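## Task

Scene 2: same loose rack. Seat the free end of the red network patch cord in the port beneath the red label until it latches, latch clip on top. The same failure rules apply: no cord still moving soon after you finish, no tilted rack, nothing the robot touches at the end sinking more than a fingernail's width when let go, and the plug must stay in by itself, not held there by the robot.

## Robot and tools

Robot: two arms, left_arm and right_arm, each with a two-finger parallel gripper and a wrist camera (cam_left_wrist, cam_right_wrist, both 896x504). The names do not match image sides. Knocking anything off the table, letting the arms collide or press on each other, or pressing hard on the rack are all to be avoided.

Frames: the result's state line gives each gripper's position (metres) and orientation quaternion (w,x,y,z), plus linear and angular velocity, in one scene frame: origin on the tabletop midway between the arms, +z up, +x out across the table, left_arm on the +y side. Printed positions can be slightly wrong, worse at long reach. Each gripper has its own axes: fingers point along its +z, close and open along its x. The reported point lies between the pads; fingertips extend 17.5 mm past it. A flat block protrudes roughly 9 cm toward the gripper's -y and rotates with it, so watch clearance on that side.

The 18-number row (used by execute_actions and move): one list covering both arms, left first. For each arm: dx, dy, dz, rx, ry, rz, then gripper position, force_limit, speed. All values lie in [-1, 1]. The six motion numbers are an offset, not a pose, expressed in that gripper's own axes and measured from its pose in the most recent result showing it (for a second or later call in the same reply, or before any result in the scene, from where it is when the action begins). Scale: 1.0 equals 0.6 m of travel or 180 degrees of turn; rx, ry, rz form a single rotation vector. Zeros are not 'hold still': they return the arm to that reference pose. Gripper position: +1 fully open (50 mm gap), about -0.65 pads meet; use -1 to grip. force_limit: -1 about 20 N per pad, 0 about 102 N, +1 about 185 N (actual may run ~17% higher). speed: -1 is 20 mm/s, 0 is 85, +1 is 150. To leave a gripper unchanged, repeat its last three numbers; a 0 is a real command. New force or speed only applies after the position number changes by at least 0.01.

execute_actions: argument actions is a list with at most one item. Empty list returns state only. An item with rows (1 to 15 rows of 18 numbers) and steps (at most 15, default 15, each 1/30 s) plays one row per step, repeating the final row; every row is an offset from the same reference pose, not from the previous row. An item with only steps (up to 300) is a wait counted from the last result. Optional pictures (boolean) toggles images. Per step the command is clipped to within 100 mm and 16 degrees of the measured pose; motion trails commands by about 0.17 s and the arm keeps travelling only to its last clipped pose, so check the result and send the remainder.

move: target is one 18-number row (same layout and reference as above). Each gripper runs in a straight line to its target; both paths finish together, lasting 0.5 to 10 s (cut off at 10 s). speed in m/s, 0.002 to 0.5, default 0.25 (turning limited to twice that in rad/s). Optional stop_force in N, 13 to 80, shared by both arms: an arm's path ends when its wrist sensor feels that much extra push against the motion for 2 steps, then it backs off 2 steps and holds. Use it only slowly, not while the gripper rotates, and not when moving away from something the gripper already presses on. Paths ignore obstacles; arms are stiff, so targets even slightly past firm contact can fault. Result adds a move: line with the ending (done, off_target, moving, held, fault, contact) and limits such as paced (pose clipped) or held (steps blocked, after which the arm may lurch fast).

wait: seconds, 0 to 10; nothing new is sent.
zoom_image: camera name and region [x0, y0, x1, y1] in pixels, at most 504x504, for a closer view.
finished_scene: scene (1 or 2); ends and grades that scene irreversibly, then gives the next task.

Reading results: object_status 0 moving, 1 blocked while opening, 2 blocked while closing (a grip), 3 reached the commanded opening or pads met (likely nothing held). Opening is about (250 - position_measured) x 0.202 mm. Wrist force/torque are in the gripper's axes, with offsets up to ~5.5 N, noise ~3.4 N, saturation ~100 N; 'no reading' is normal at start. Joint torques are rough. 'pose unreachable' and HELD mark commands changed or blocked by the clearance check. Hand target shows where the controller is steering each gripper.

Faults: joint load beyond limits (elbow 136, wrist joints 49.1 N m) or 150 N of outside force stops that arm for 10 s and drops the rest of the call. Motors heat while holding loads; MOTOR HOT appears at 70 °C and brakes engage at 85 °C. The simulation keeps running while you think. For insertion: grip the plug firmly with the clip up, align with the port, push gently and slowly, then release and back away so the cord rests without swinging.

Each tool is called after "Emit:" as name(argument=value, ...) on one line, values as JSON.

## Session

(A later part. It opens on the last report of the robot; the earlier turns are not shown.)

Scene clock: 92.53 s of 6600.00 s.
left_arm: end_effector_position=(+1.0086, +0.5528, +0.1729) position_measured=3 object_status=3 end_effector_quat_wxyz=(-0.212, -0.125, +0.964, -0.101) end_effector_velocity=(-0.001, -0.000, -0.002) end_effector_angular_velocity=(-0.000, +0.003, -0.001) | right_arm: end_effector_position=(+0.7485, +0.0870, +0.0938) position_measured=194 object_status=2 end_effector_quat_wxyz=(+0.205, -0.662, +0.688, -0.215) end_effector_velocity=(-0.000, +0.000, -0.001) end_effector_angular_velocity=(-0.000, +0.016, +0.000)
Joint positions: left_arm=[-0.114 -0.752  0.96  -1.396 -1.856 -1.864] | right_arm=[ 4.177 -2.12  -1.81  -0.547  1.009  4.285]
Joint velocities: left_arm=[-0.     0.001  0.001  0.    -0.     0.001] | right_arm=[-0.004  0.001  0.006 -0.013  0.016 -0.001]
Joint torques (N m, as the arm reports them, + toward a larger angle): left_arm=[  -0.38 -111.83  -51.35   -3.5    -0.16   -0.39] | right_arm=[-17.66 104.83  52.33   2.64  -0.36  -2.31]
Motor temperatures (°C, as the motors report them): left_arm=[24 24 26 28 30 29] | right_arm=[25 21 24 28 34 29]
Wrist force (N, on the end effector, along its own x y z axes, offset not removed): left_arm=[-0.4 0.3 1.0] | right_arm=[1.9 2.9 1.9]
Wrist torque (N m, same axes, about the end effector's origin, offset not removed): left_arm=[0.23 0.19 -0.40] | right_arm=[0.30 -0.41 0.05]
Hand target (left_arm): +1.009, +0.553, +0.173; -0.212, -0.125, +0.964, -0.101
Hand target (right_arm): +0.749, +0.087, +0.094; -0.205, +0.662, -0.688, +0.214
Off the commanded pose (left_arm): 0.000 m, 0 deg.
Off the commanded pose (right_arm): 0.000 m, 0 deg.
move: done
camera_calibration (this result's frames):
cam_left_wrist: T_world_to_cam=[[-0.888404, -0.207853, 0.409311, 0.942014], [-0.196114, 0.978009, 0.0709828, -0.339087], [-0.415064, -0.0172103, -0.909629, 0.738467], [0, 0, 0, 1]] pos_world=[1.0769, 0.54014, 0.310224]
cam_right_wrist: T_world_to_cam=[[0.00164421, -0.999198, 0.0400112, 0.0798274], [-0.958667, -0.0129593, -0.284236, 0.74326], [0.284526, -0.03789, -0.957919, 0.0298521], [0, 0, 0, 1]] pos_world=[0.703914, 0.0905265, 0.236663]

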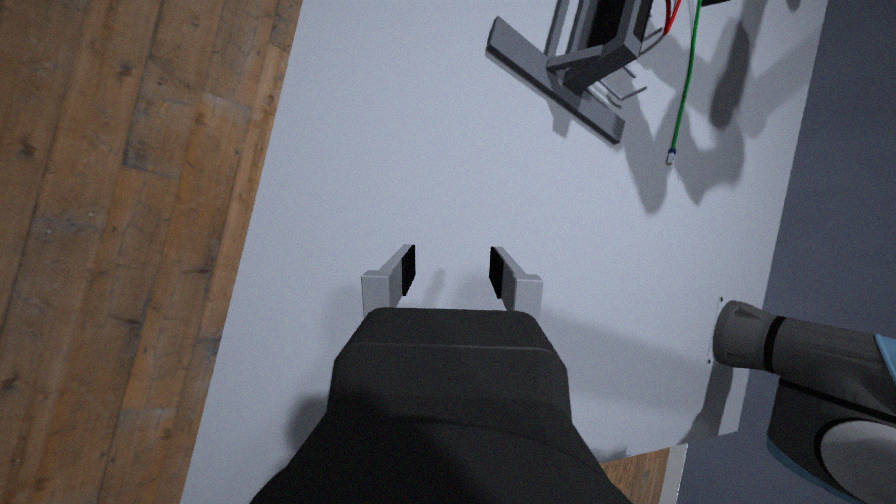

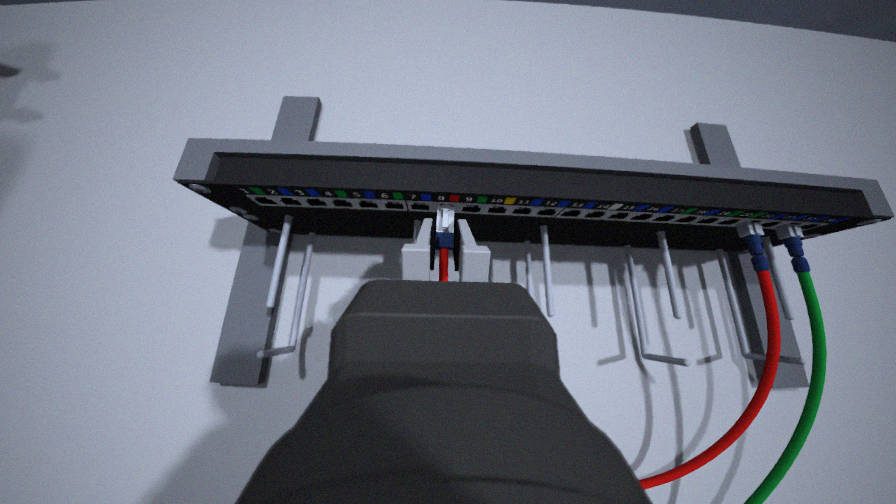

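Emit:
move(target=[0,0,0,0,0,0,1,0,0,0,-0.0137,0.0095,0,0,0,-1,-0.4,-0.7], speed=0.004, stop_force=24)

Emit:
move(target=[0,0,0,0,0,0,1,0,0,0,0.0027,-0.0019,0,0,0,-1,-0.4,-0.7], speed=0.004)

Scene clock: 95.43 s of 6600.00 s.
left_arm: end_effector_position=(+1.0086, +0.5528, +0.1729) position_measured=3 object_status=3 end_effector_quat_wxyz=(-0.212, -0.125, +0.964, -0.101) end_effector_velocity=(-0.000, +0.000, -0.000) end_effector_angular_velocity=(-0.001, -0.000, -0.001) | right_arm: end_effector_position=(+0.7513, +0.0870, +0.0937) position_measured=194 object_status=2 end_effector_quat_wxyz=(+0.205, -0.662, +0.688, -0.215) end_effector_velocity=(-0.001, +0.001, +0.000) end_effector_angular_velocity=(+0.001, -0.000, +0.000)
Joint positions: left_arm=[-0.114 -0.752  0.96  -1.396 -1.856 -1.864] | right_arm=[ 4.174 -2.122 -1.806 -0.548  1.012  4.281]
Joint velocities: left_arm=[ 0.    -0.     0.    -0.    -0.001  0.002] | right_arm=[ 0.001  0.001 -0.001  0.     0.     0.002]
Joint torques (N m, as the arm reports them, + toward a larger angle): left_arm=[   0.19 -111.62  -51.93   -3.34   -0.13   -0.06] | right_arm=[ -6.41 108.52  38.21   6.72  -7.39   2.02]
Motor temperatures (°C, as the motors report them): left_arm=[24 24 26 28 30 29] | right_arm=[25 21 24 28 34 29]
Wrist force (N, on the end effector, along its own x y z axes, offset not removed): left_arm=[1.3 3.1 -2.9] | right_arm=[8.2 21.4 -10.6]
Wrist torque (N m, same axes, about the end effector's origin, offset not removed): left_arm=[0.47 -0.18 -0.29] | right_arm=[-0.09 -0.72 0.05]
Hand target (left_arm): +1.009, +0.553, +0.173; -0.212, -0.125, +0.964, -0.101
Hand target (right_arm): +0.751, +0.087, +0.094; -0.205, +0.662, -0.688, +0.215
Off the commanded pose (left_arm): 0.000 m, 0 deg.
Off the commanded pose (right_arm): 0.007 m, 0 deg.
move: contact (right_arm)
camera_calibration (this result's frames):
cam_left_wrist: T_world_to_cam=[[-0.888404, -0.207853, 0.409311, 0.942014], [-0.196114, 0.978009, 0.0709827, -0.339087], [-0.415064, -0.0172104, -0.909629, 0.738467], [0, 0, 0, 1]] pos_world=[1.0769, 0.54014, 0.310223]
cam_right_wrist: T_world_to_cam=[[0.0018773, -0.999202, 0.0399067, 0.0796696], [-0.959117, -0.0130929, -0.282707, 0.746108], [0.283004, -0.0377445, -0.958376, 0.0302083], [0, 0, 0, 1]] pos_world=[0.706906, 0.0905149, 0.236701]

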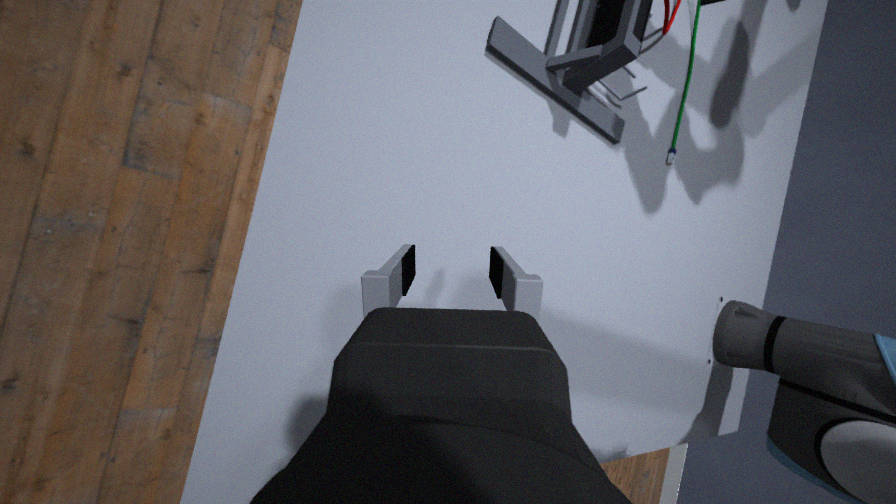

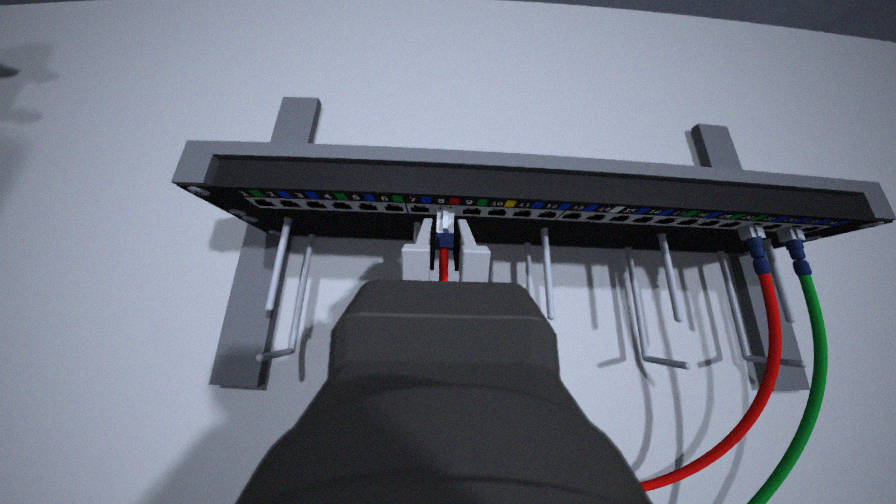

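Scene clock: 96.13 s of 6600.00 s.
left_arm: end_effector_position=(+1.0086, +0.5528, +0.1729) position_measured=3 object_status=3 end_effector_quat_wxyz=(-0.212, -0.125, +0.964, -0.101) end_effector_velocity=(+0.000, +0.001, -0.001) end_effector_angular_velocity=(+0.003, +0.001, -0.001) | right_arm: end_effector_position=(+0.7494, +0.0871, +0.0938) position_measured=194 object_status=2 end_effector_quat_wxyz=(+0.205, -0.662, +0.688, -0.215) end_effector_velocity=(-0.002, +0.001, -0.001) end_effector_angular_velocity=(-0.001, +0.001, +0.001)
Joint positions: left_arm=[-0.114 -0.752  0.96  -1.396 -1.856 -1.864] | right_arm=[ 4.176 -2.12  -1.808 -0.548  1.011  4.283]
Joint velocities: left_arm=[ 0.     0.001 -0.     0.     0.003 -0.   ] | right_arm=[ 0.003 -0.    -0.001 -0.001  0.     0.001]
Joint torques (N m, as the arm reports them, + toward a larger angle): left_arm=[  -0.14 -110.53  -51.07   -3.31   -0.13   -0.31] | right_arm=[  9.22 110.01  29.78   2.88  -4.4    2.09]
Motor temperatures (°C, as the motors report them): left_arm=[24 24 26 28 30 29] | right_arm=[25 21 24 28 34 29]
Wrist force (N, on the end effector, along its own x y z axes, offset not removed): left_arm=[3.5 -0.1 4.5] | right_arm=[2.3 2.0 2.6]
Wrist torque (N m, same axes, about the end effector's origin, offset not removed): left_arm=[0.29 -0.60 -0.30] | right_arm=[0.25 -0.21 0.15]
Hand target (left_arm): +1.009, +0.553, +0.173; -0.212, -0.125, +0.964, -0.101
Hand target (right_arm): +0.749, +0.087, +0.094; -0.205, +0.662, -0.688, +0.214
Off the commanded pose (left_arm): 0.000 m, 0 deg.
Off the commanded pose (right_arm): 0.000 m, 0 deg.
move: done
camera_calibration (this result's frames):
cam_left_wrist: T_world_to_cam=[[-0.888404, -0.207853, 0.409311, 0.942014], [-0.196114, 0.978009, 0.0709826, -0.339087], [-0.415064, -0.0172105, -0.909629, 0.738467], [0, 0, 0, 1]] pos_world=[1.0769, 0.54014, 0.310224]
cam_right_wrist: T_world_to_cam=[[0.00182935, -0.999202, 0.0399113, 0.0797457], [-0.959111, -0.013049, -0.282728, 0.744366], [0.283023, -0.0377622, -0.958369, 0.0307393], [0, 0, 0, 1]] pos_world=[0.705084, 0.090556, 0.23673]

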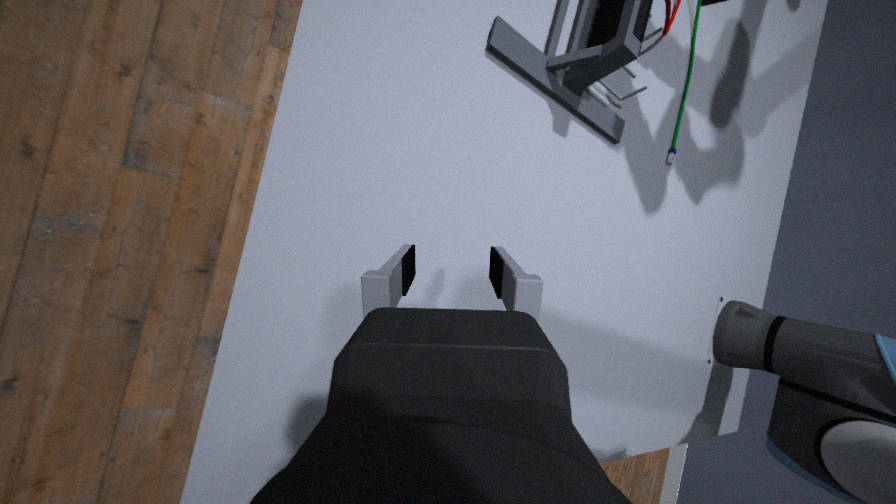

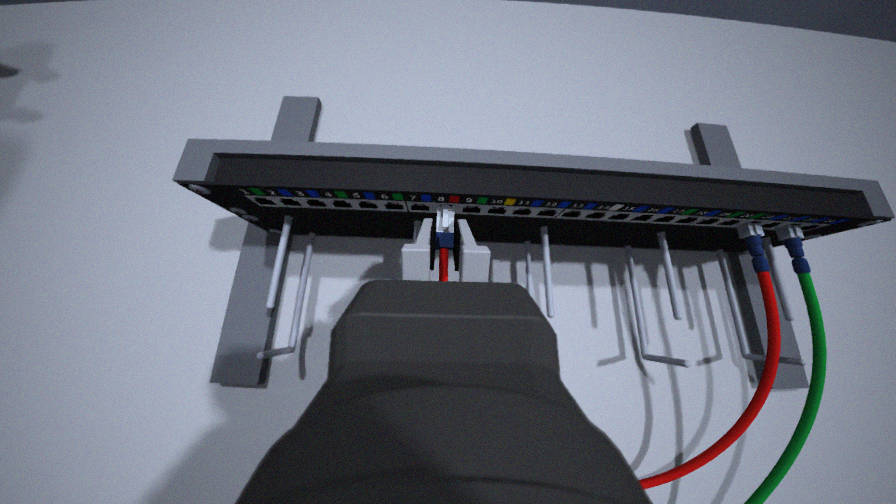

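Emit:
move(target=[0,0,0,0,0,0,1,0,0,0.0007,0.0012,0.0017,0,0,0,-1,-0.4,-0.7], speed=0.004)

Emit:
move(target=[0,0,0,0,0,0,1,0,0,0.0005,-0.0137,0.0095,0,0,0,-1,-0.4,-0.7], speed=0.004, stop_force=28)

Emit:
zoom_image(camera="cam_right_wrist", region=[390,185,500,285])

Scene clock: 100.00 s of 6600.00 s.
left_arm: end_effector_position=(+1.0086, +0.5528, +0.1729) position_measured=3 object_status=3 end_effector_quat_wxyz=(-0.212, -0.125, +0.964, -0.101) end_effector_velocity=(+0.001, +0.000, +0.002) end_effector_angular_velocity=(-0.000, -0.003, -0.001) | right_arm: end_effector_position=(+0.7493, +0.0868, +0.0926) position_measured=194 object_status=2 end_effector_quat_wxyz=(+0.205, -0.662, +0.688, -0.215) end_effector_velocity=(+0.000, -0.001, -0.002) end_effector_angular_velocity=(-0.002, +0.001, +0.000)
Joint positions: left_arm=[-0.114 -0.752  0.96  -1.396 -1.856 -1.864] | right_arm=[ 4.176 -2.121 -1.809 -0.546  1.011  4.283]
Joint velocities: left_arm=[ 0.    -0.001 -0.001 -0.001  0.     0.001] | right_arm=[-0.    -0.002 -0.001  0.     0.    -0.001]
Joint torques (N m, as the arm reports them, + toward a larger angle): left_arm=[  -0.03 -110.53  -51.02   -3.41   -0.04    0.06] | right_arm=[-18.2   79.65  28.36   6.48  -2.16  -2.27]
Motor temperatures (°C, as the motors report them): left_arm=[24 24 26 28 30 29] | right_arm=[25 21 24 28 34 29]
Wrist force (N, on the end effector, along its own x y z axes, offset not removed): left_arm=[4.5 -1.7 2.9] | right_arm=[1.3 1.9 -1.6]
Wrist torque (N m, same axes, about the end effector's origin, offset not removed): left_arm=[-0.03 -0.72 -0.21] | right_arm=[0.15 -0.31 0.06]
Hand target (left_arm): +1.009, +0.553, +0.173; -0.212, -0.125, +0.964, -0.101
Hand target (right_arm): +0.749, +0.087, +0.093; -0.205, +0.662, -0.688, +0.215
Off the commanded pose (left_arm): 0.000 m, 0 deg.
Off the commanded pose (right_arm): 0.000 m, 0 deg.
After step 90, 0.17 s passed at rest.
move: done
camera_calibration (this result's frames):
cam_left_wrist: T_world_to_cam=[[-0.888404, -0.207854, 0.409311, 0.942014], [-0.196114, 0.978009, 0.0709826, -0.339086], [-0.415064, -0.0172106, -0.909629, 0.738467], [0, 0, 0, 1]] pos_world=[1.0769, 0.54014, 0.310224]
cam_right_wrist: T_world_to_cam=[[0.00187877, -0.999204, 0.0398456, 0.0794396], [-0.959093, -0.0130802, -0.282789, 0.743946], [0.283086, -0.0376844, -0.958354, 0.0296266], [0, 0, 0, 1]] pos_world=[0.704977, 0.0902238, 0.235608]

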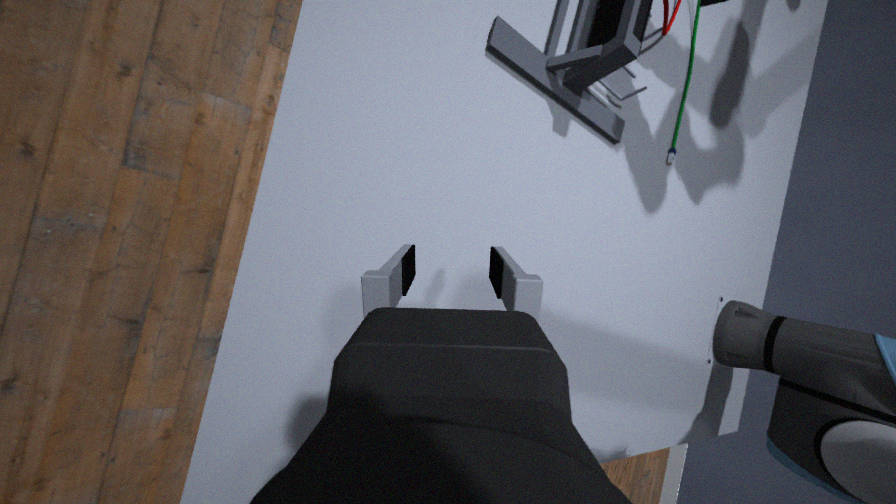

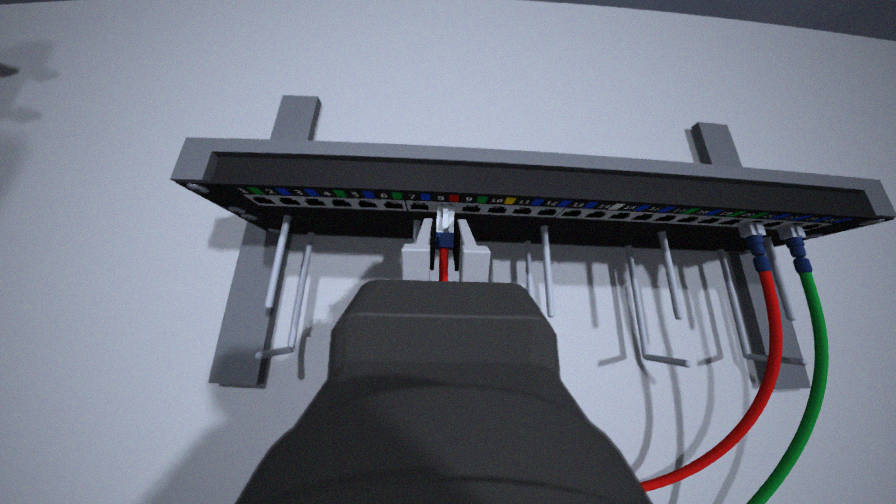

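Scene clock: 100.87 s of 6600.00 s.
left_arm: end_effector_position=(+1.0086, +0.5528, +0.1729) position_measured=3 object_status=3 end_effector_quat_wxyz=(-0.212, -0.125, +0.964, -0.101) end_effector_velocity=(-0.000, -0.000, -0.000) end_effector_angular_velocity=(-0.000, -0.000, -0.002) | right_arm: end_effector_position=(+0.7513, +0.0867, +0.0925) position_measured=194 object_status=2 end_effector_quat_wxyz=(+0.205, -0.663, +0.688, -0.214) end_effector_velocity=(-0.000, +0.001, +0.001) end_effector_angular_velocity=(+0.003, -0.001, -0.000)
Joint positions: left_arm=[-0.114 -0.752  0.96  -1.396 -1.856 -1.864] | right_arm=[ 4.173 -2.123 -1.807 -0.546  1.012  4.281]
Joint velocities: left_arm=[-0.    -0.     0.    -0.     0.     0.002] | right_arm=[ 0.     0.001 -0.     0.001 -0.     0.001]
Joint torques (N m, as the arm reports them, + toward a larger angle): left_arm=[  -0.94 -110.35  -51.47   -3.41   -0.04   -0.02] | right_arm=[ -6.51 103.68  36.4    7.33  -9.21   1.91]
Motor temperatures (°C, as the motors report them): left_arm=[24 24 26 28 30 29] | right_arm=[25 21 24 28 34 29]
Wrist force (N, on the end effector, along its own x y z axes, offset not removed): left_arm=[0.4 -3.2 2.3] | right_arm=[7.2 23.1 -16.8]
Wrist torque (N m, same axes, about the end effector's origin, offset not removed): left_arm=[-0.44 -0.01 -0.50] | right_arm=[0.04 -0.65 0.11]
Hand target (left_arm): +1.009, +0.553, +0.173; -0.212, -0.125, +0.964, -0.101
Hand target (right_arm): +0.751, +0.087, +0.093; -0.205, +0.662, -0.688, +0.214
Off the commanded pose (left_arm): 0.000 m, 0 deg.
Off the commanded pose (right_arm): 0.008 m, 0 deg.
move: contact (right_arm)
camera_calibration (this result's frames):
cam_left_wrist: T_world_to_cam=[[-0.888404, -0.207854, 0.409311, 0.942014], [-0.196114, 0.978009, 0.0709828, -0.339086], [-0.415064, -0.0172104, -0.909629, 0.738467], [0, 0, 0, 1]] pos_world=[1.0769, 0.54014, 0.310224]
cam_right_wrist: T_world_to_cam=[[0.00212513, -0.999206, 0.0397973, 0.0792417], [-0.959189, -0.0132899, -0.282454, 0.745804], [0.282759, -0.0375729, -0.958455, 0.0292149], [0, 0, 0, 1]] pos_world=[0.706938, 0.0901881, 0.235503]

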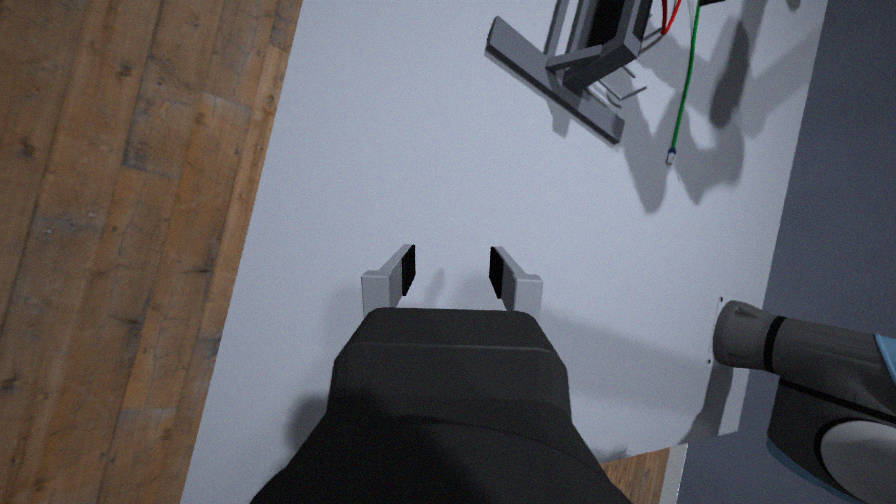

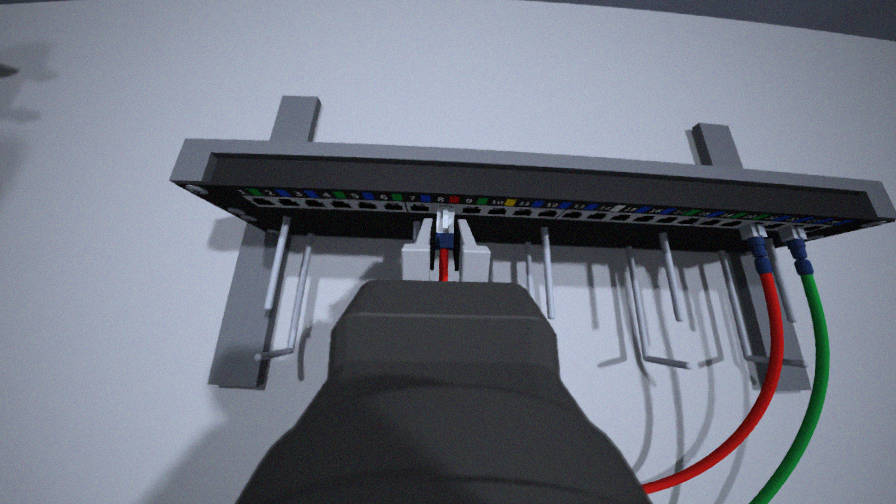

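Region (390, 185, 500, 285) of cam_right_wrist's 896x504 image, scaled by 4.582, with more detail than that image has; it fills the top 458 rows of this view, and the rest is white.

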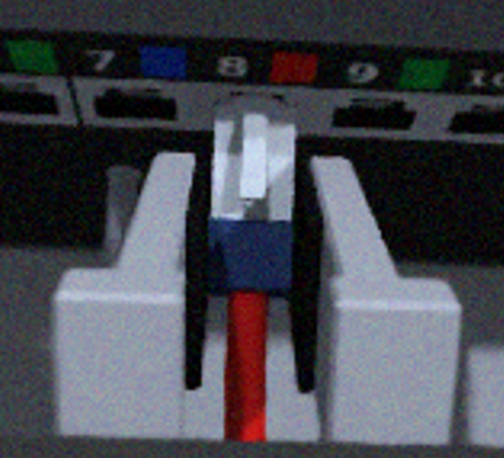

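Emit:
move(target=[0,0,0,0,0,0,1,0,0,0,0.001,-0.0007,0,0,0,-0.1,-0.4,-0.7], speed=0.004)

Emit:
zoom_image(camera="cam_right_wrist", region=[390,185,500,285])

Emit:
zoom_image(camera="cam_right_wrist", region=[710,195,820,295])

Scene clock: 104.83 s of 6600.00 s.
left_arm: end_effector_position=(+1.0086, +0.5528, +0.1729) position_measured=3 object_status=3 end_effector_quat_wxyz=(-0.212, -0.125, +0.964, -0.101) end_effector_velocity=(-0.001, +0.001, -0.002) end_effector_angular_velocity=(+0.002, +0.004, -0.001) | right_arm: end_effector_position=(+0.7506, +0.0867, +0.0925) position_measured=167 object_status=3 end_effector_quat_wxyz=(+0.205, -0.663, +0.688, -0.214) end_effector_velocity=(-0.001, +0.000, -0.001) end_effector_angular_velocity=(-0.001, +0.000, -0.000)
Joint positions: left_arm=[-0.114 -0.752  0.96  -1.396 -1.856 -1.864] | right_arm=[ 4.174 -2.122 -1.808 -0.546  1.012  4.282]
Joint velocities: left_arm=[-0.     0.001  0.002  0.001  0.002 -0.   ] | right_arm=[ 0.001 -0.    -0.    -0.001 -0.     0.001]
Joint torques (N m, as the arm reports them, + toward a larger angle): left_arm=[  -0.15 -111.46  -51.61   -3.31   -0.14   -0.25] | right_arm=[  8.8  106.46  28.63   2.45  -2.01   1.91]
Motor temperatures (°C, as the motors report them): left_arm=[24 24 26 28 30 29] | right_arm=[25 21 24 28 34 29]
Wrist force (N, on the end effector, along its own x y z axes, offset not removed): left_arm=[3.5 -1.4 1.0] | right_arm=[2.9 2.1 -0.6]
Wrist torque (N m, same axes, about the end effector's origin, offset not removed): left_arm=[-0.10 -0.59 -0.34] | right_arm=[0.32 -0.30 0.13]
Hand target (left_arm): +1.009, +0.553, +0.173; -0.212, -0.125, +0.964, -0.101
Hand target (right_arm): +0.751, +0.087, +0.093; -0.205, +0.663, -0.688, +0.214
Off the commanded pose (left_arm): 0.000 m, 0 deg.
Off the commanded pose (right_arm): 0.000 m, 0 deg.
After step 90, 0.27 s passed at rest.
move: done
camera_calibration (this result's frames):
cam_left_wrist: T_world_to_cam=[[-0.888404, -0.207853, 0.409311, 0.942014], [-0.196114, 0.978009, 0.0709826, -0.339086], [-0.415064, -0.0172106, -0.909629, 0.738467], [0, 0, 0, 1]] pos_world=[1.0769, 0.54014, 0.310224]
cam_right_wrist: T_world_to_cam=[[0.00209642, -0.999205, 0.0398134, 0.0792703], [-0.95918, -0.0132681, -0.282486, 0.745141], [0.28279, -0.037596, -0.958445, 0.0294006], [0, 0, 0, 1]] pos_world=[0.706244, 0.0901992, 0.235515]

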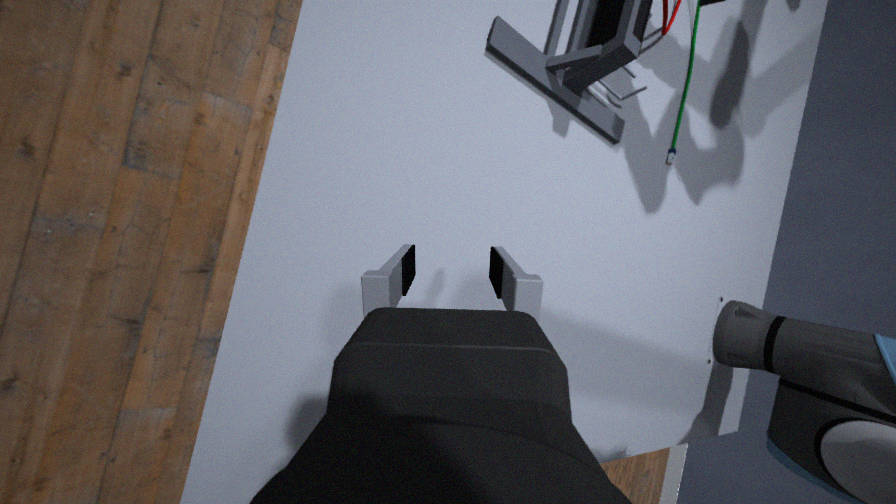

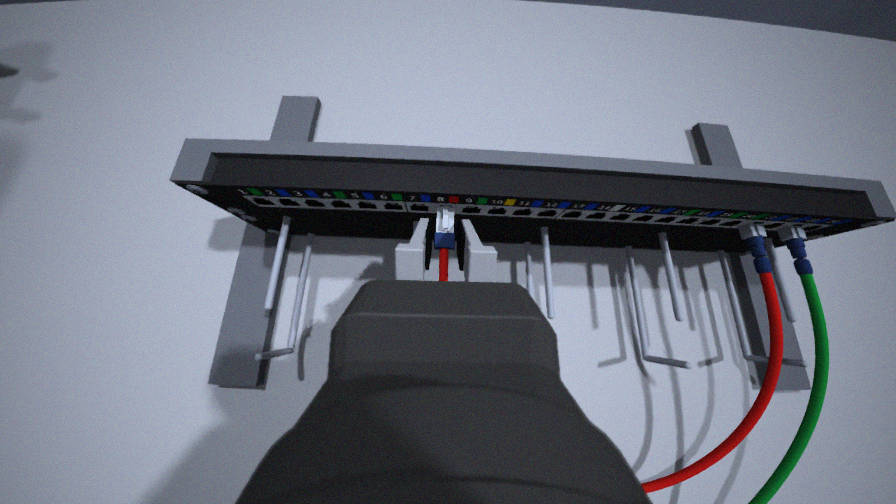

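Region (390, 185, 500, 285) of cam_right_wrist's 896x504 image, scaled by 4.582, with more detail than that image has; it fills the top 458 rows of this view, and the rest is white.

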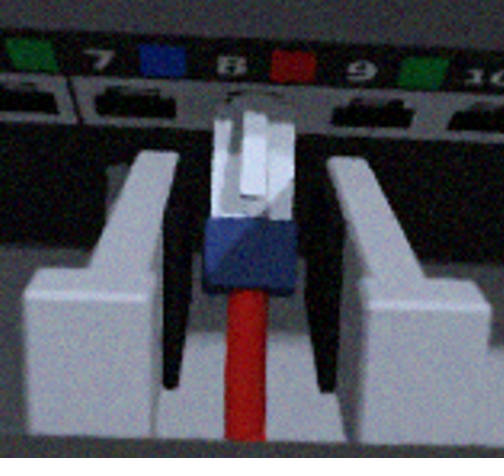

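Region (710, 195, 820, 295) of cam_right_wrist's 896x504 image, scaled by 4.582, with more detail than that image has; it fills the top 458 rows of this view, and the rest is white.

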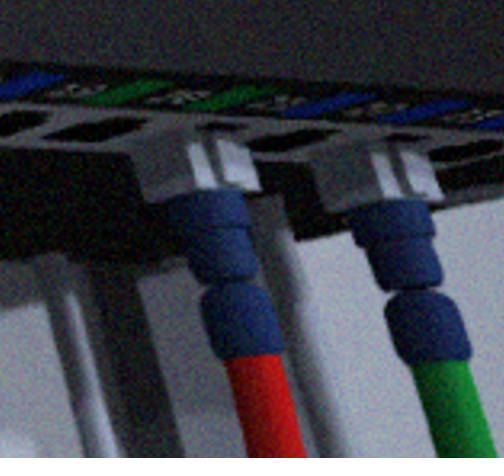

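Emit:
move(target=[0,0,0,0,0,0,1,0,0,0,0,0,0,0,0,-1,-0.4,-0.7])

Emit:
move(target=[0,0,0,0,0,0,1,0,0,0,-0.0035,-0.004,-0.033,0,0,-1,-0.4,-0.7], speed=0.03)

Emit:
move(target=[0,0,0,0,0,0,1,0,0,0,-0.0146,0.008,0,0,0,-1,-0.4,-0.7], speed=0.004, stop_force=26)

Emit:
zoom_image(camera="cam_right_wrist", region=[390,185,500,285])

Scene clock: 108.50 s of 6600.00 s.
left_arm: end_effector_position=(+1.0086, +0.5528, +0.1729) position_measured=3 object_status=3 end_effector_quat_wxyz=(-0.212, -0.125, +0.964, -0.101) end_effector_velocity=(-0.000, +0.000, -0.001) end_effector_angular_velocity=(+0.000, +0.001, +0.001) | right_arm: end_effector_position=(+0.7505, +0.0868, +0.0925) position_measured=194 object_status=2 end_effector_quat_wxyz=(+0.205, -0.663, +0.688, -0.214) end_effector_velocity=(+0.000, -0.000, +0.000) end_effector_angular_velocity=(+0.001, -0.001, -0.000)
Joint positions: left_arm=[-0.114 -0.752  0.96  -1.396 -1.856 -1.864] | right_arm=[ 4.174 -2.122 -1.808 -0.546  1.012  4.282]
Joint velocities: left_arm=[ 0.     0.     0.     0.    -0.    -0.001] | right_arm=[-0.     0.    -0.     0.001 -0.    -0.   ]
Joint torques (N m, as the arm reports them, + toward a larger angle): left_arm=[  -0.03 -111.1   -50.97   -3.33    0.     -0.09] | right_arm=[ -0.12 102.38  34.6    3.36  -0.61   1.05]
Motor temperatures (°C, as the motors report them): left_arm=[24 24 26 28 30 29] | right_arm=[25 21 24 28 34 29]
Wrist force (N, on the end effector, along its own x y z axes, offset not removed): left_arm=[5.4 0.3 -1.0] | right_arm=[3.1 3.1 -1.8]
Wrist torque (N m, same axes, about the end effector's origin, offset not removed): left_arm=[0.15 -0.94 -0.40] | right_arm=[0.45 -0.16 0.10]
Hand target (left_arm): +1.009, +0.553, +0.173; -0.212, -0.125, +0.964, -0.101
Hand target (right_arm): +0.751, +0.087, +0.093; -0.205, +0.663, -0.688, +0.214
Off the commanded pose (left_arm): 0.000 m, 0 deg.
Off the commanded pose (right_arm): 0.000 m, 0 deg.
move: done
camera_calibration (this result's frames):
cam_left_wrist: T_world_to_cam=[[-0.888404, -0.207853, 0.409311, 0.942014], [-0.196114, 0.978009, 0.0709826, -0.339087], [-0.415064, -0.0172104, -0.909629, 0.738467], [0, 0, 0, 1]] pos_world=[1.0769, 0.54014, 0.310224]
cam_right_wrist: T_world_to_cam=[[0.0021258, -0.999205, 0.0398102, 0.0792635], [-0.959191, -0.0132939, -0.282447, 0.745102], [0.282752, -0.0375851, -0.958456, 0.0294319], [0, 0, 0, 1]] pos_world=[0.706204, 0.090212, 0.235506]

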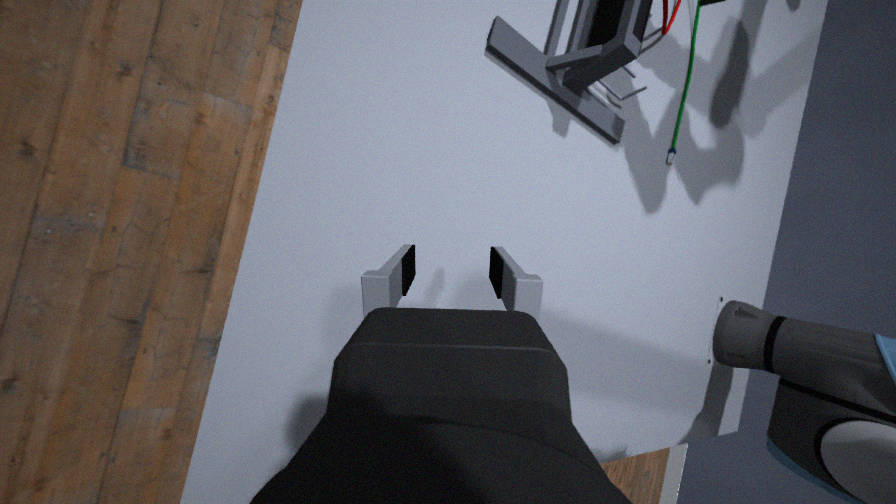

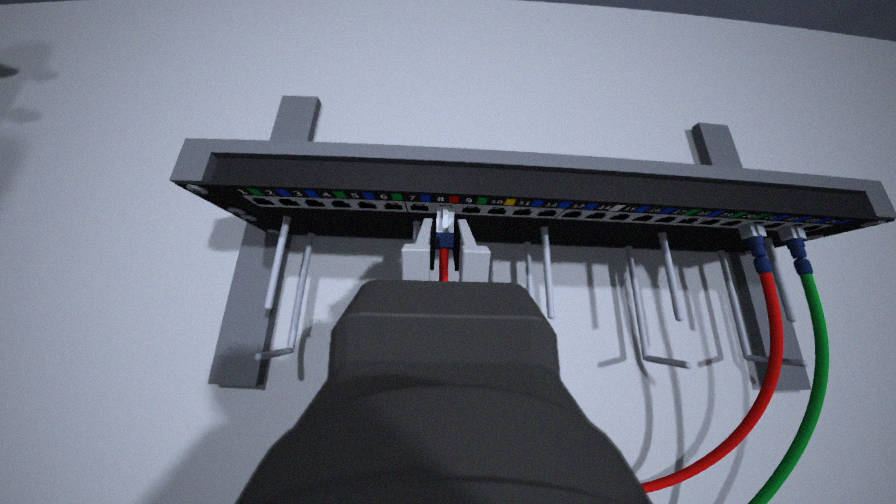

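Scene clock: 110.47 s of 6600.00 s.
left_arm: end_effector_position=(+1.0086, +0.5528, +0.1729) position_measured=3 object_status=3 end_effector_quat_wxyz=(-0.212, -0.125, +0.964, -0.101) end_effector_velocity=(+0.000, +0.000, -0.000) end_effector_angular_velocity=(+0.000, +0.000, -0.001) | right_arm: end_effector_position=(+0.7510, +0.0868, +0.0956) position_measured=194 object_status=2 end_effector_quat_wxyz=(+0.171, -0.672, +0.698, -0.179) end_effector_velocity=(+0.000, -0.001, +0.000) end_effector_angular_velocity=(-0.001, +0.016, -0.000)
Joint positions: left_arm=[-0.114 -0.752  0.96  -1.396 -1.856 -1.864] | right_arm=[ 4.147 -2.109 -1.77  -0.631  1.11   4.275]
Joint velocities: left_arm=[ 0.     0.001 -0.001  0.     0.001  0.001] | right_arm=[-0.005  0.001  0.006 -0.015  0.015 -0.001]
Joint torques (N m, as the arm reports them, + toward a larger angle): left_arm=[  -0.55 -110.43  -51.21   -3.3    -0.04    0.01] | right_arm=[-15.22 108.75  52.86   2.88   0.52  -2.12]
Motor temperatures (°C, as the motors report them): left_arm=[24 24 26 28 30 29] | right_arm=[25 21 24 28 34 29]
Wrist force (N, on the end effector, along its own x y z axes, offset not removed): left_arm=[4.5 -1.1 0.1] | right_arm=[4.4 2.7 2.2]
Wrist torque (N m, same axes, about the end effector's origin, offset not removed): left_arm=[0.10 -1.00 -0.40] | right_arm=[0.47 -0.58 0.04]
Hand target (left_arm): +1.009, +0.553, +0.173; -0.212, -0.125, +0.964, -0.101
Hand target (right_arm): +0.751, +0.087, +0.096; -0.170, +0.672, -0.698, +0.179
Off the commanded pose (left_arm): 0.000 m, 0 deg.
Off the commanded pose (right_arm): 0.000 m, 0 deg.
move: done
camera_calibration (this result's frames):
cam_left_wrist: T_world_to_cam=[[-0.888404, -0.207853, 0.409311, 0.942014], [-0.196114, 0.978009, 0.0709824, -0.339086], [-0.415064, -0.0172107, -0.909629, 0.738467], [0, 0, 0, 1]] pos_world=[1.0769, 0.54014, 0.310224]
cam_right_wrist: T_world_to_cam=[[0.00570239, -0.999347, 0.0356813, 0.0768649], [-0.982912, -0.0121667, -0.183676, 0.754663], [0.18399, -0.0340242, -0.982339, 0.108417], [0, 0, 0, 1]] pos_world=[0.721381, 0.0896853, 0.242373]

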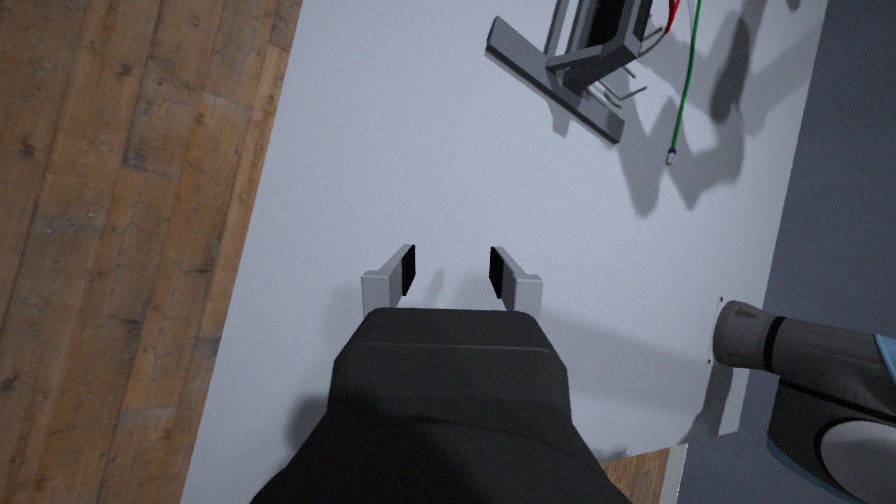

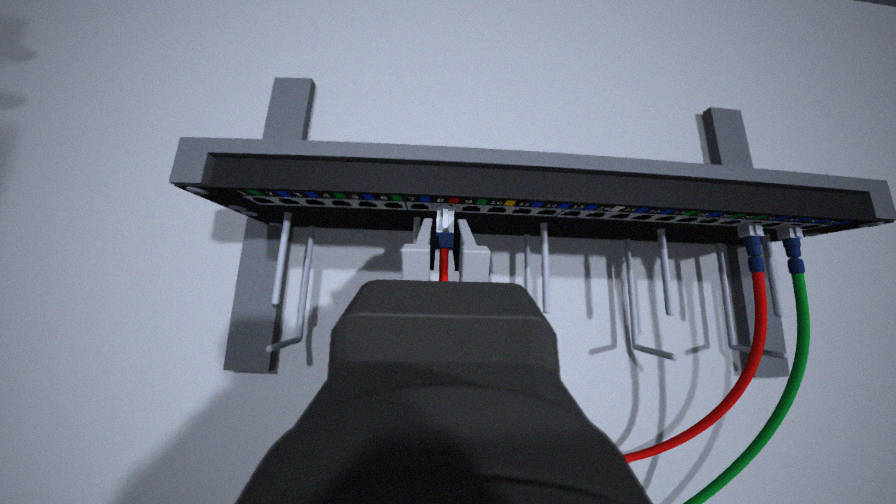

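Scene clock: 112.40 s of 6600.00 s.
left_arm: end_effector_position=(+1.0086, +0.5528, +0.1729) position_measured=3 object_status=3 end_effector_quat_wxyz=(-0.212, -0.125, +0.964, -0.101) end_effector_velocity=(-0.000, -0.000, -0.001) end_effector_angular_velocity=(-0.001, +0.001, -0.001) | right_arm: end_effector_position=(+0.7572, +0.0866, +0.0955) position_measured=194 object_status=2 end_effector_quat_wxyz=(+0.171, -0.672, +0.698, -0.179) end_effector_velocity=(-0.001, -0.000, +0.000) end_effector_angular_velocity=(+0.000, +0.000, -0.000)
Joint positions: left_arm=[-0.114 -0.752  0.96  -1.396 -1.856 -1.864] | right_arm=[ 4.14  -2.114 -1.762 -0.63   1.112  4.267]
Joint velocities: left_arm=[-0.     0.     0.001  0.    -0.     0.001] | right_arm=[ 0.001  0.001 -0.001 -0.001  0.     0.001]
Joint torques (N m, as the arm reports them, + toward a larger angle): left_arm=[  -1.   -111.58  -50.8    -3.38   -0.08   -0.27] | right_arm=[ -9.76 106.05  41.3    8.49  -9.06   1.51]
Motor temperatures (°C, as the motors report them): left_arm=[24 24 26 28 30 29] | right_arm=[25 21 24 28 34 29]
Wrist force (N, on the end effector, along its own x y z axes, offset not removed): left_arm=[-1.1 -0.7 0.7] | right_arm=[8.8 31.4 -19.5]
Wrist torque (N m, same axes, about the end effector's origin, offset not removed): left_arm=[-0.14 0.14 -0.32] | right_arm=[0.09 -0.22 0.17]
Hand target (left_arm): +1.009, +0.553, +0.173; -0.212, -0.125, +0.964, -0.101
Hand target (right_arm): +0.757, +0.087, +0.096; -0.171, +0.672, -0.698, +0.179
Off the commanded pose (left_arm): 0.000 m, 0 deg.
Off the commanded pose (right_arm): 0.004 m, 0 deg.
move: contact (right_arm)
camera_calibration (this result's frames):
cam_left_wrist: T_world_to_cam=[[-0.888404, -0.207853, 0.409311, 0.942014], [-0.196114, 0.978009, 0.0709825, -0.339086], [-0.415064, -0.0172106, -0.909629, 0.738467], [0, 0, 0, 1]] pos_world=[1.0769, 0.54014, 0.310224]
cam_right_wrist: T_world_to_cam=[[0.00591871, -0.999347, 0.0356387, 0.0765348], [-0.982969, -0.0123606, -0.183358, 0.760777], [0.183678, -0.0339465, -0.9824, 0.107401], [0, 0, 0, 1]] pos_world=[0.727639, 0.0895344, 0.242277]

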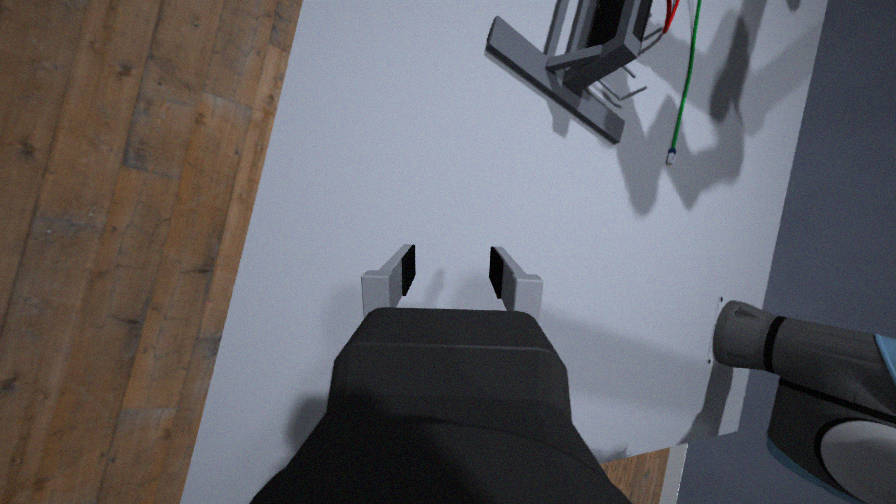

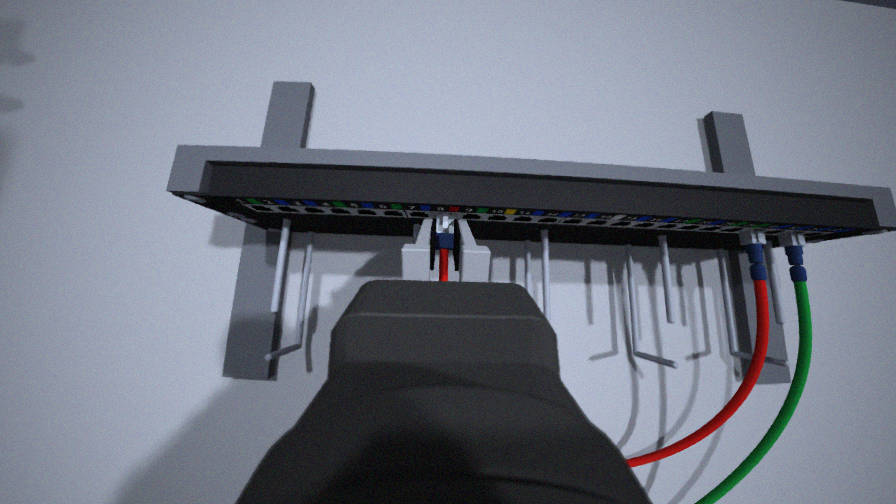

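Region (390, 185, 500, 285) of cam_right_wrist's 896x504 image, scaled by 4.582, with more detail than that image has; it fills the top 458 rows of this view, and the rest is white.

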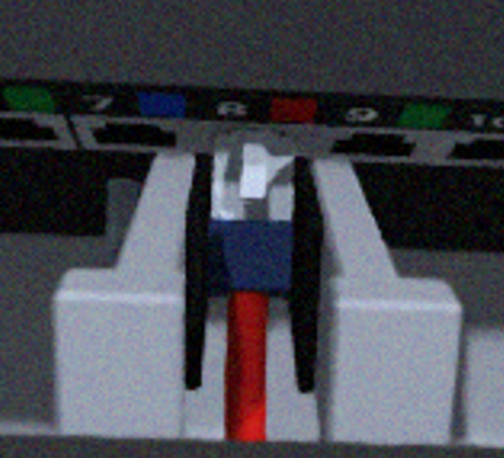

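Emit:
move(target=[0,0,0,0,0,0,1,0,0,0,0.0035,-0.0019,0,0,0,-1,-0.4,-0.7], speed=0.004)

Scene clock: 116.73 s of 6600.00 s.
left_arm: end_effector_position=(+1.0086, +0.5528, +0.1729) position_measured=3 object_status=3 end_effector_quat_wxyz=(-0.212, -0.125, +0.964, -0.101) end_effector_velocity=(-0.000, +0.000, -0.000) end_effector_angular_velocity=(+0.000, +0.001, +0.000) | right_arm: end_effector_position=(+0.7551, +0.0866, +0.0956) position_measured=194 object_status=2 end_effector_quat_wxyz=(+0.171, -0.672, +0.698, -0.179) end_effector_velocity=(-0.002, +0.000, -0.001) end_effector_angular_velocity=(-0.003, +0.002, +0.002)
Joint positions: left_arm=[-0.114 -0.752  0.96  -1.396 -1.856 -1.864] | right_arm=[ 4.142 -2.112 -1.765 -0.63   1.111  4.27 ]
Joint velocities: left_arm=[-0.     0.     0.     0.001  0.    -0.   ] | right_arm=[ 0.002 -0.    -0.001 -0.002  0.     0.   ]
Joint torques (N m, as the arm reports them, + toward a larger angle): left_arm=[  -0.21 -109.74  -51.37   -3.31   -0.2    -0.1 ] | right_arm=[ 29.66 105.15  22.97   0.48   3.73   2.03]
Motor temperatures (°C, as the motors report them): left_arm=[24 24 26 28 30 29] | right_arm=[25 21 24 28 34 29]
Wrist force (N, on the end effector, along its own x y z axes, offset not removed): left_arm=[-0.9 -2.4 8.0] | right_arm=[3.5 -24.5 14.4]
Wrist torque (N m, same axes, about the end effector's origin, offset not removed): left_arm=[-0.22 0.15 -0.30] | right_arm=[0.77 -0.59 -0.02]
Hand target (left_arm): +1.009, +0.553, +0.173; -0.212, -0.125, +0.964, -0.101
Hand target (right_arm): +0.755, +0.087, +0.096; -0.171, +0.672, -0.698, +0.179
Off the commanded pose (left_arm): 0.000 m, 0 deg.
Off the commanded pose (right_arm): 0.000 m, 0 deg.
After step 90, 0.57 s passed at rest.
move: done
camera_calibration (this result's frames):
cam_left_wrist: T_world_to_cam=[[-0.888404, -0.207854, 0.409311, 0.942014], [-0.196114, 0.978009, 0.0709827, -0.339086], [-0.415064, -0.0172105, -0.909629, 0.738467], [0, 0, 0, 1]] pos_world=[1.0769, 0.54014, 0.310224]
cam_right_wrist: T_world_to_cam=[[0.00567229, -0.999352, 0.0355431, 0.076735], [-0.982901, -0.0121137, -0.183737, 0.758744], [0.184048, -0.0338931, -0.982333, 0.107614], [0, 0, 0, 1]] pos_world=[0.725529, 0.0895238, 0.242394]

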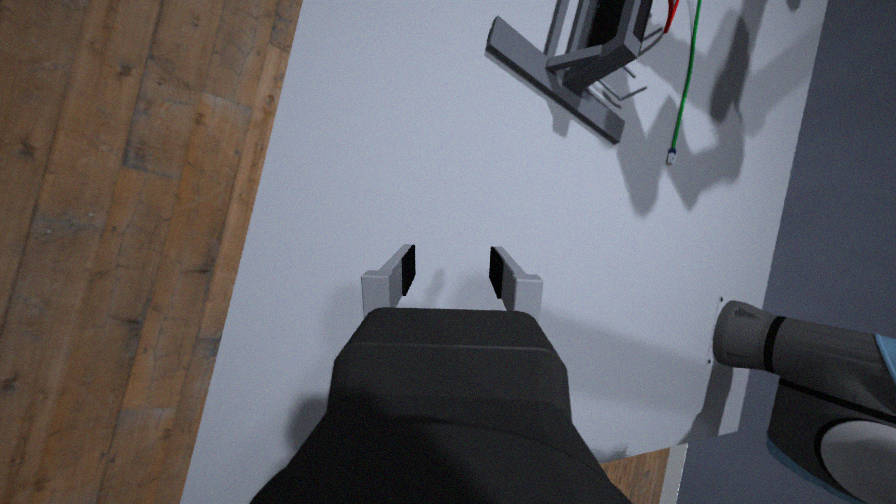

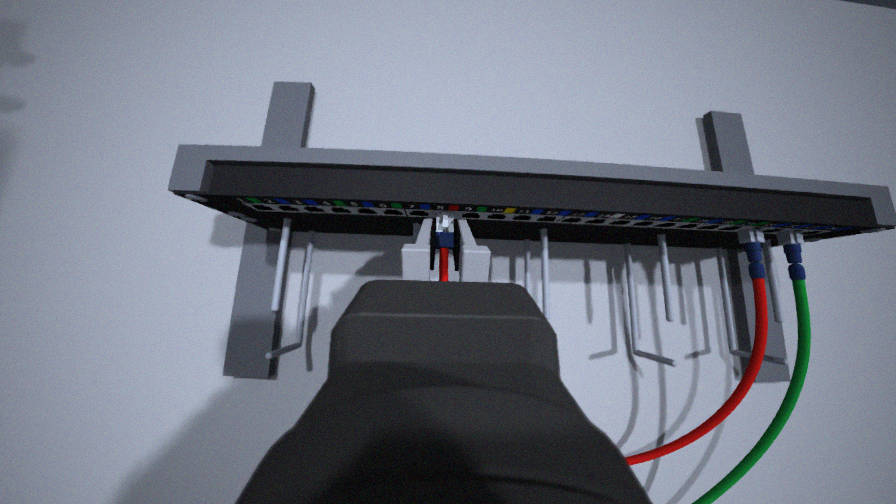

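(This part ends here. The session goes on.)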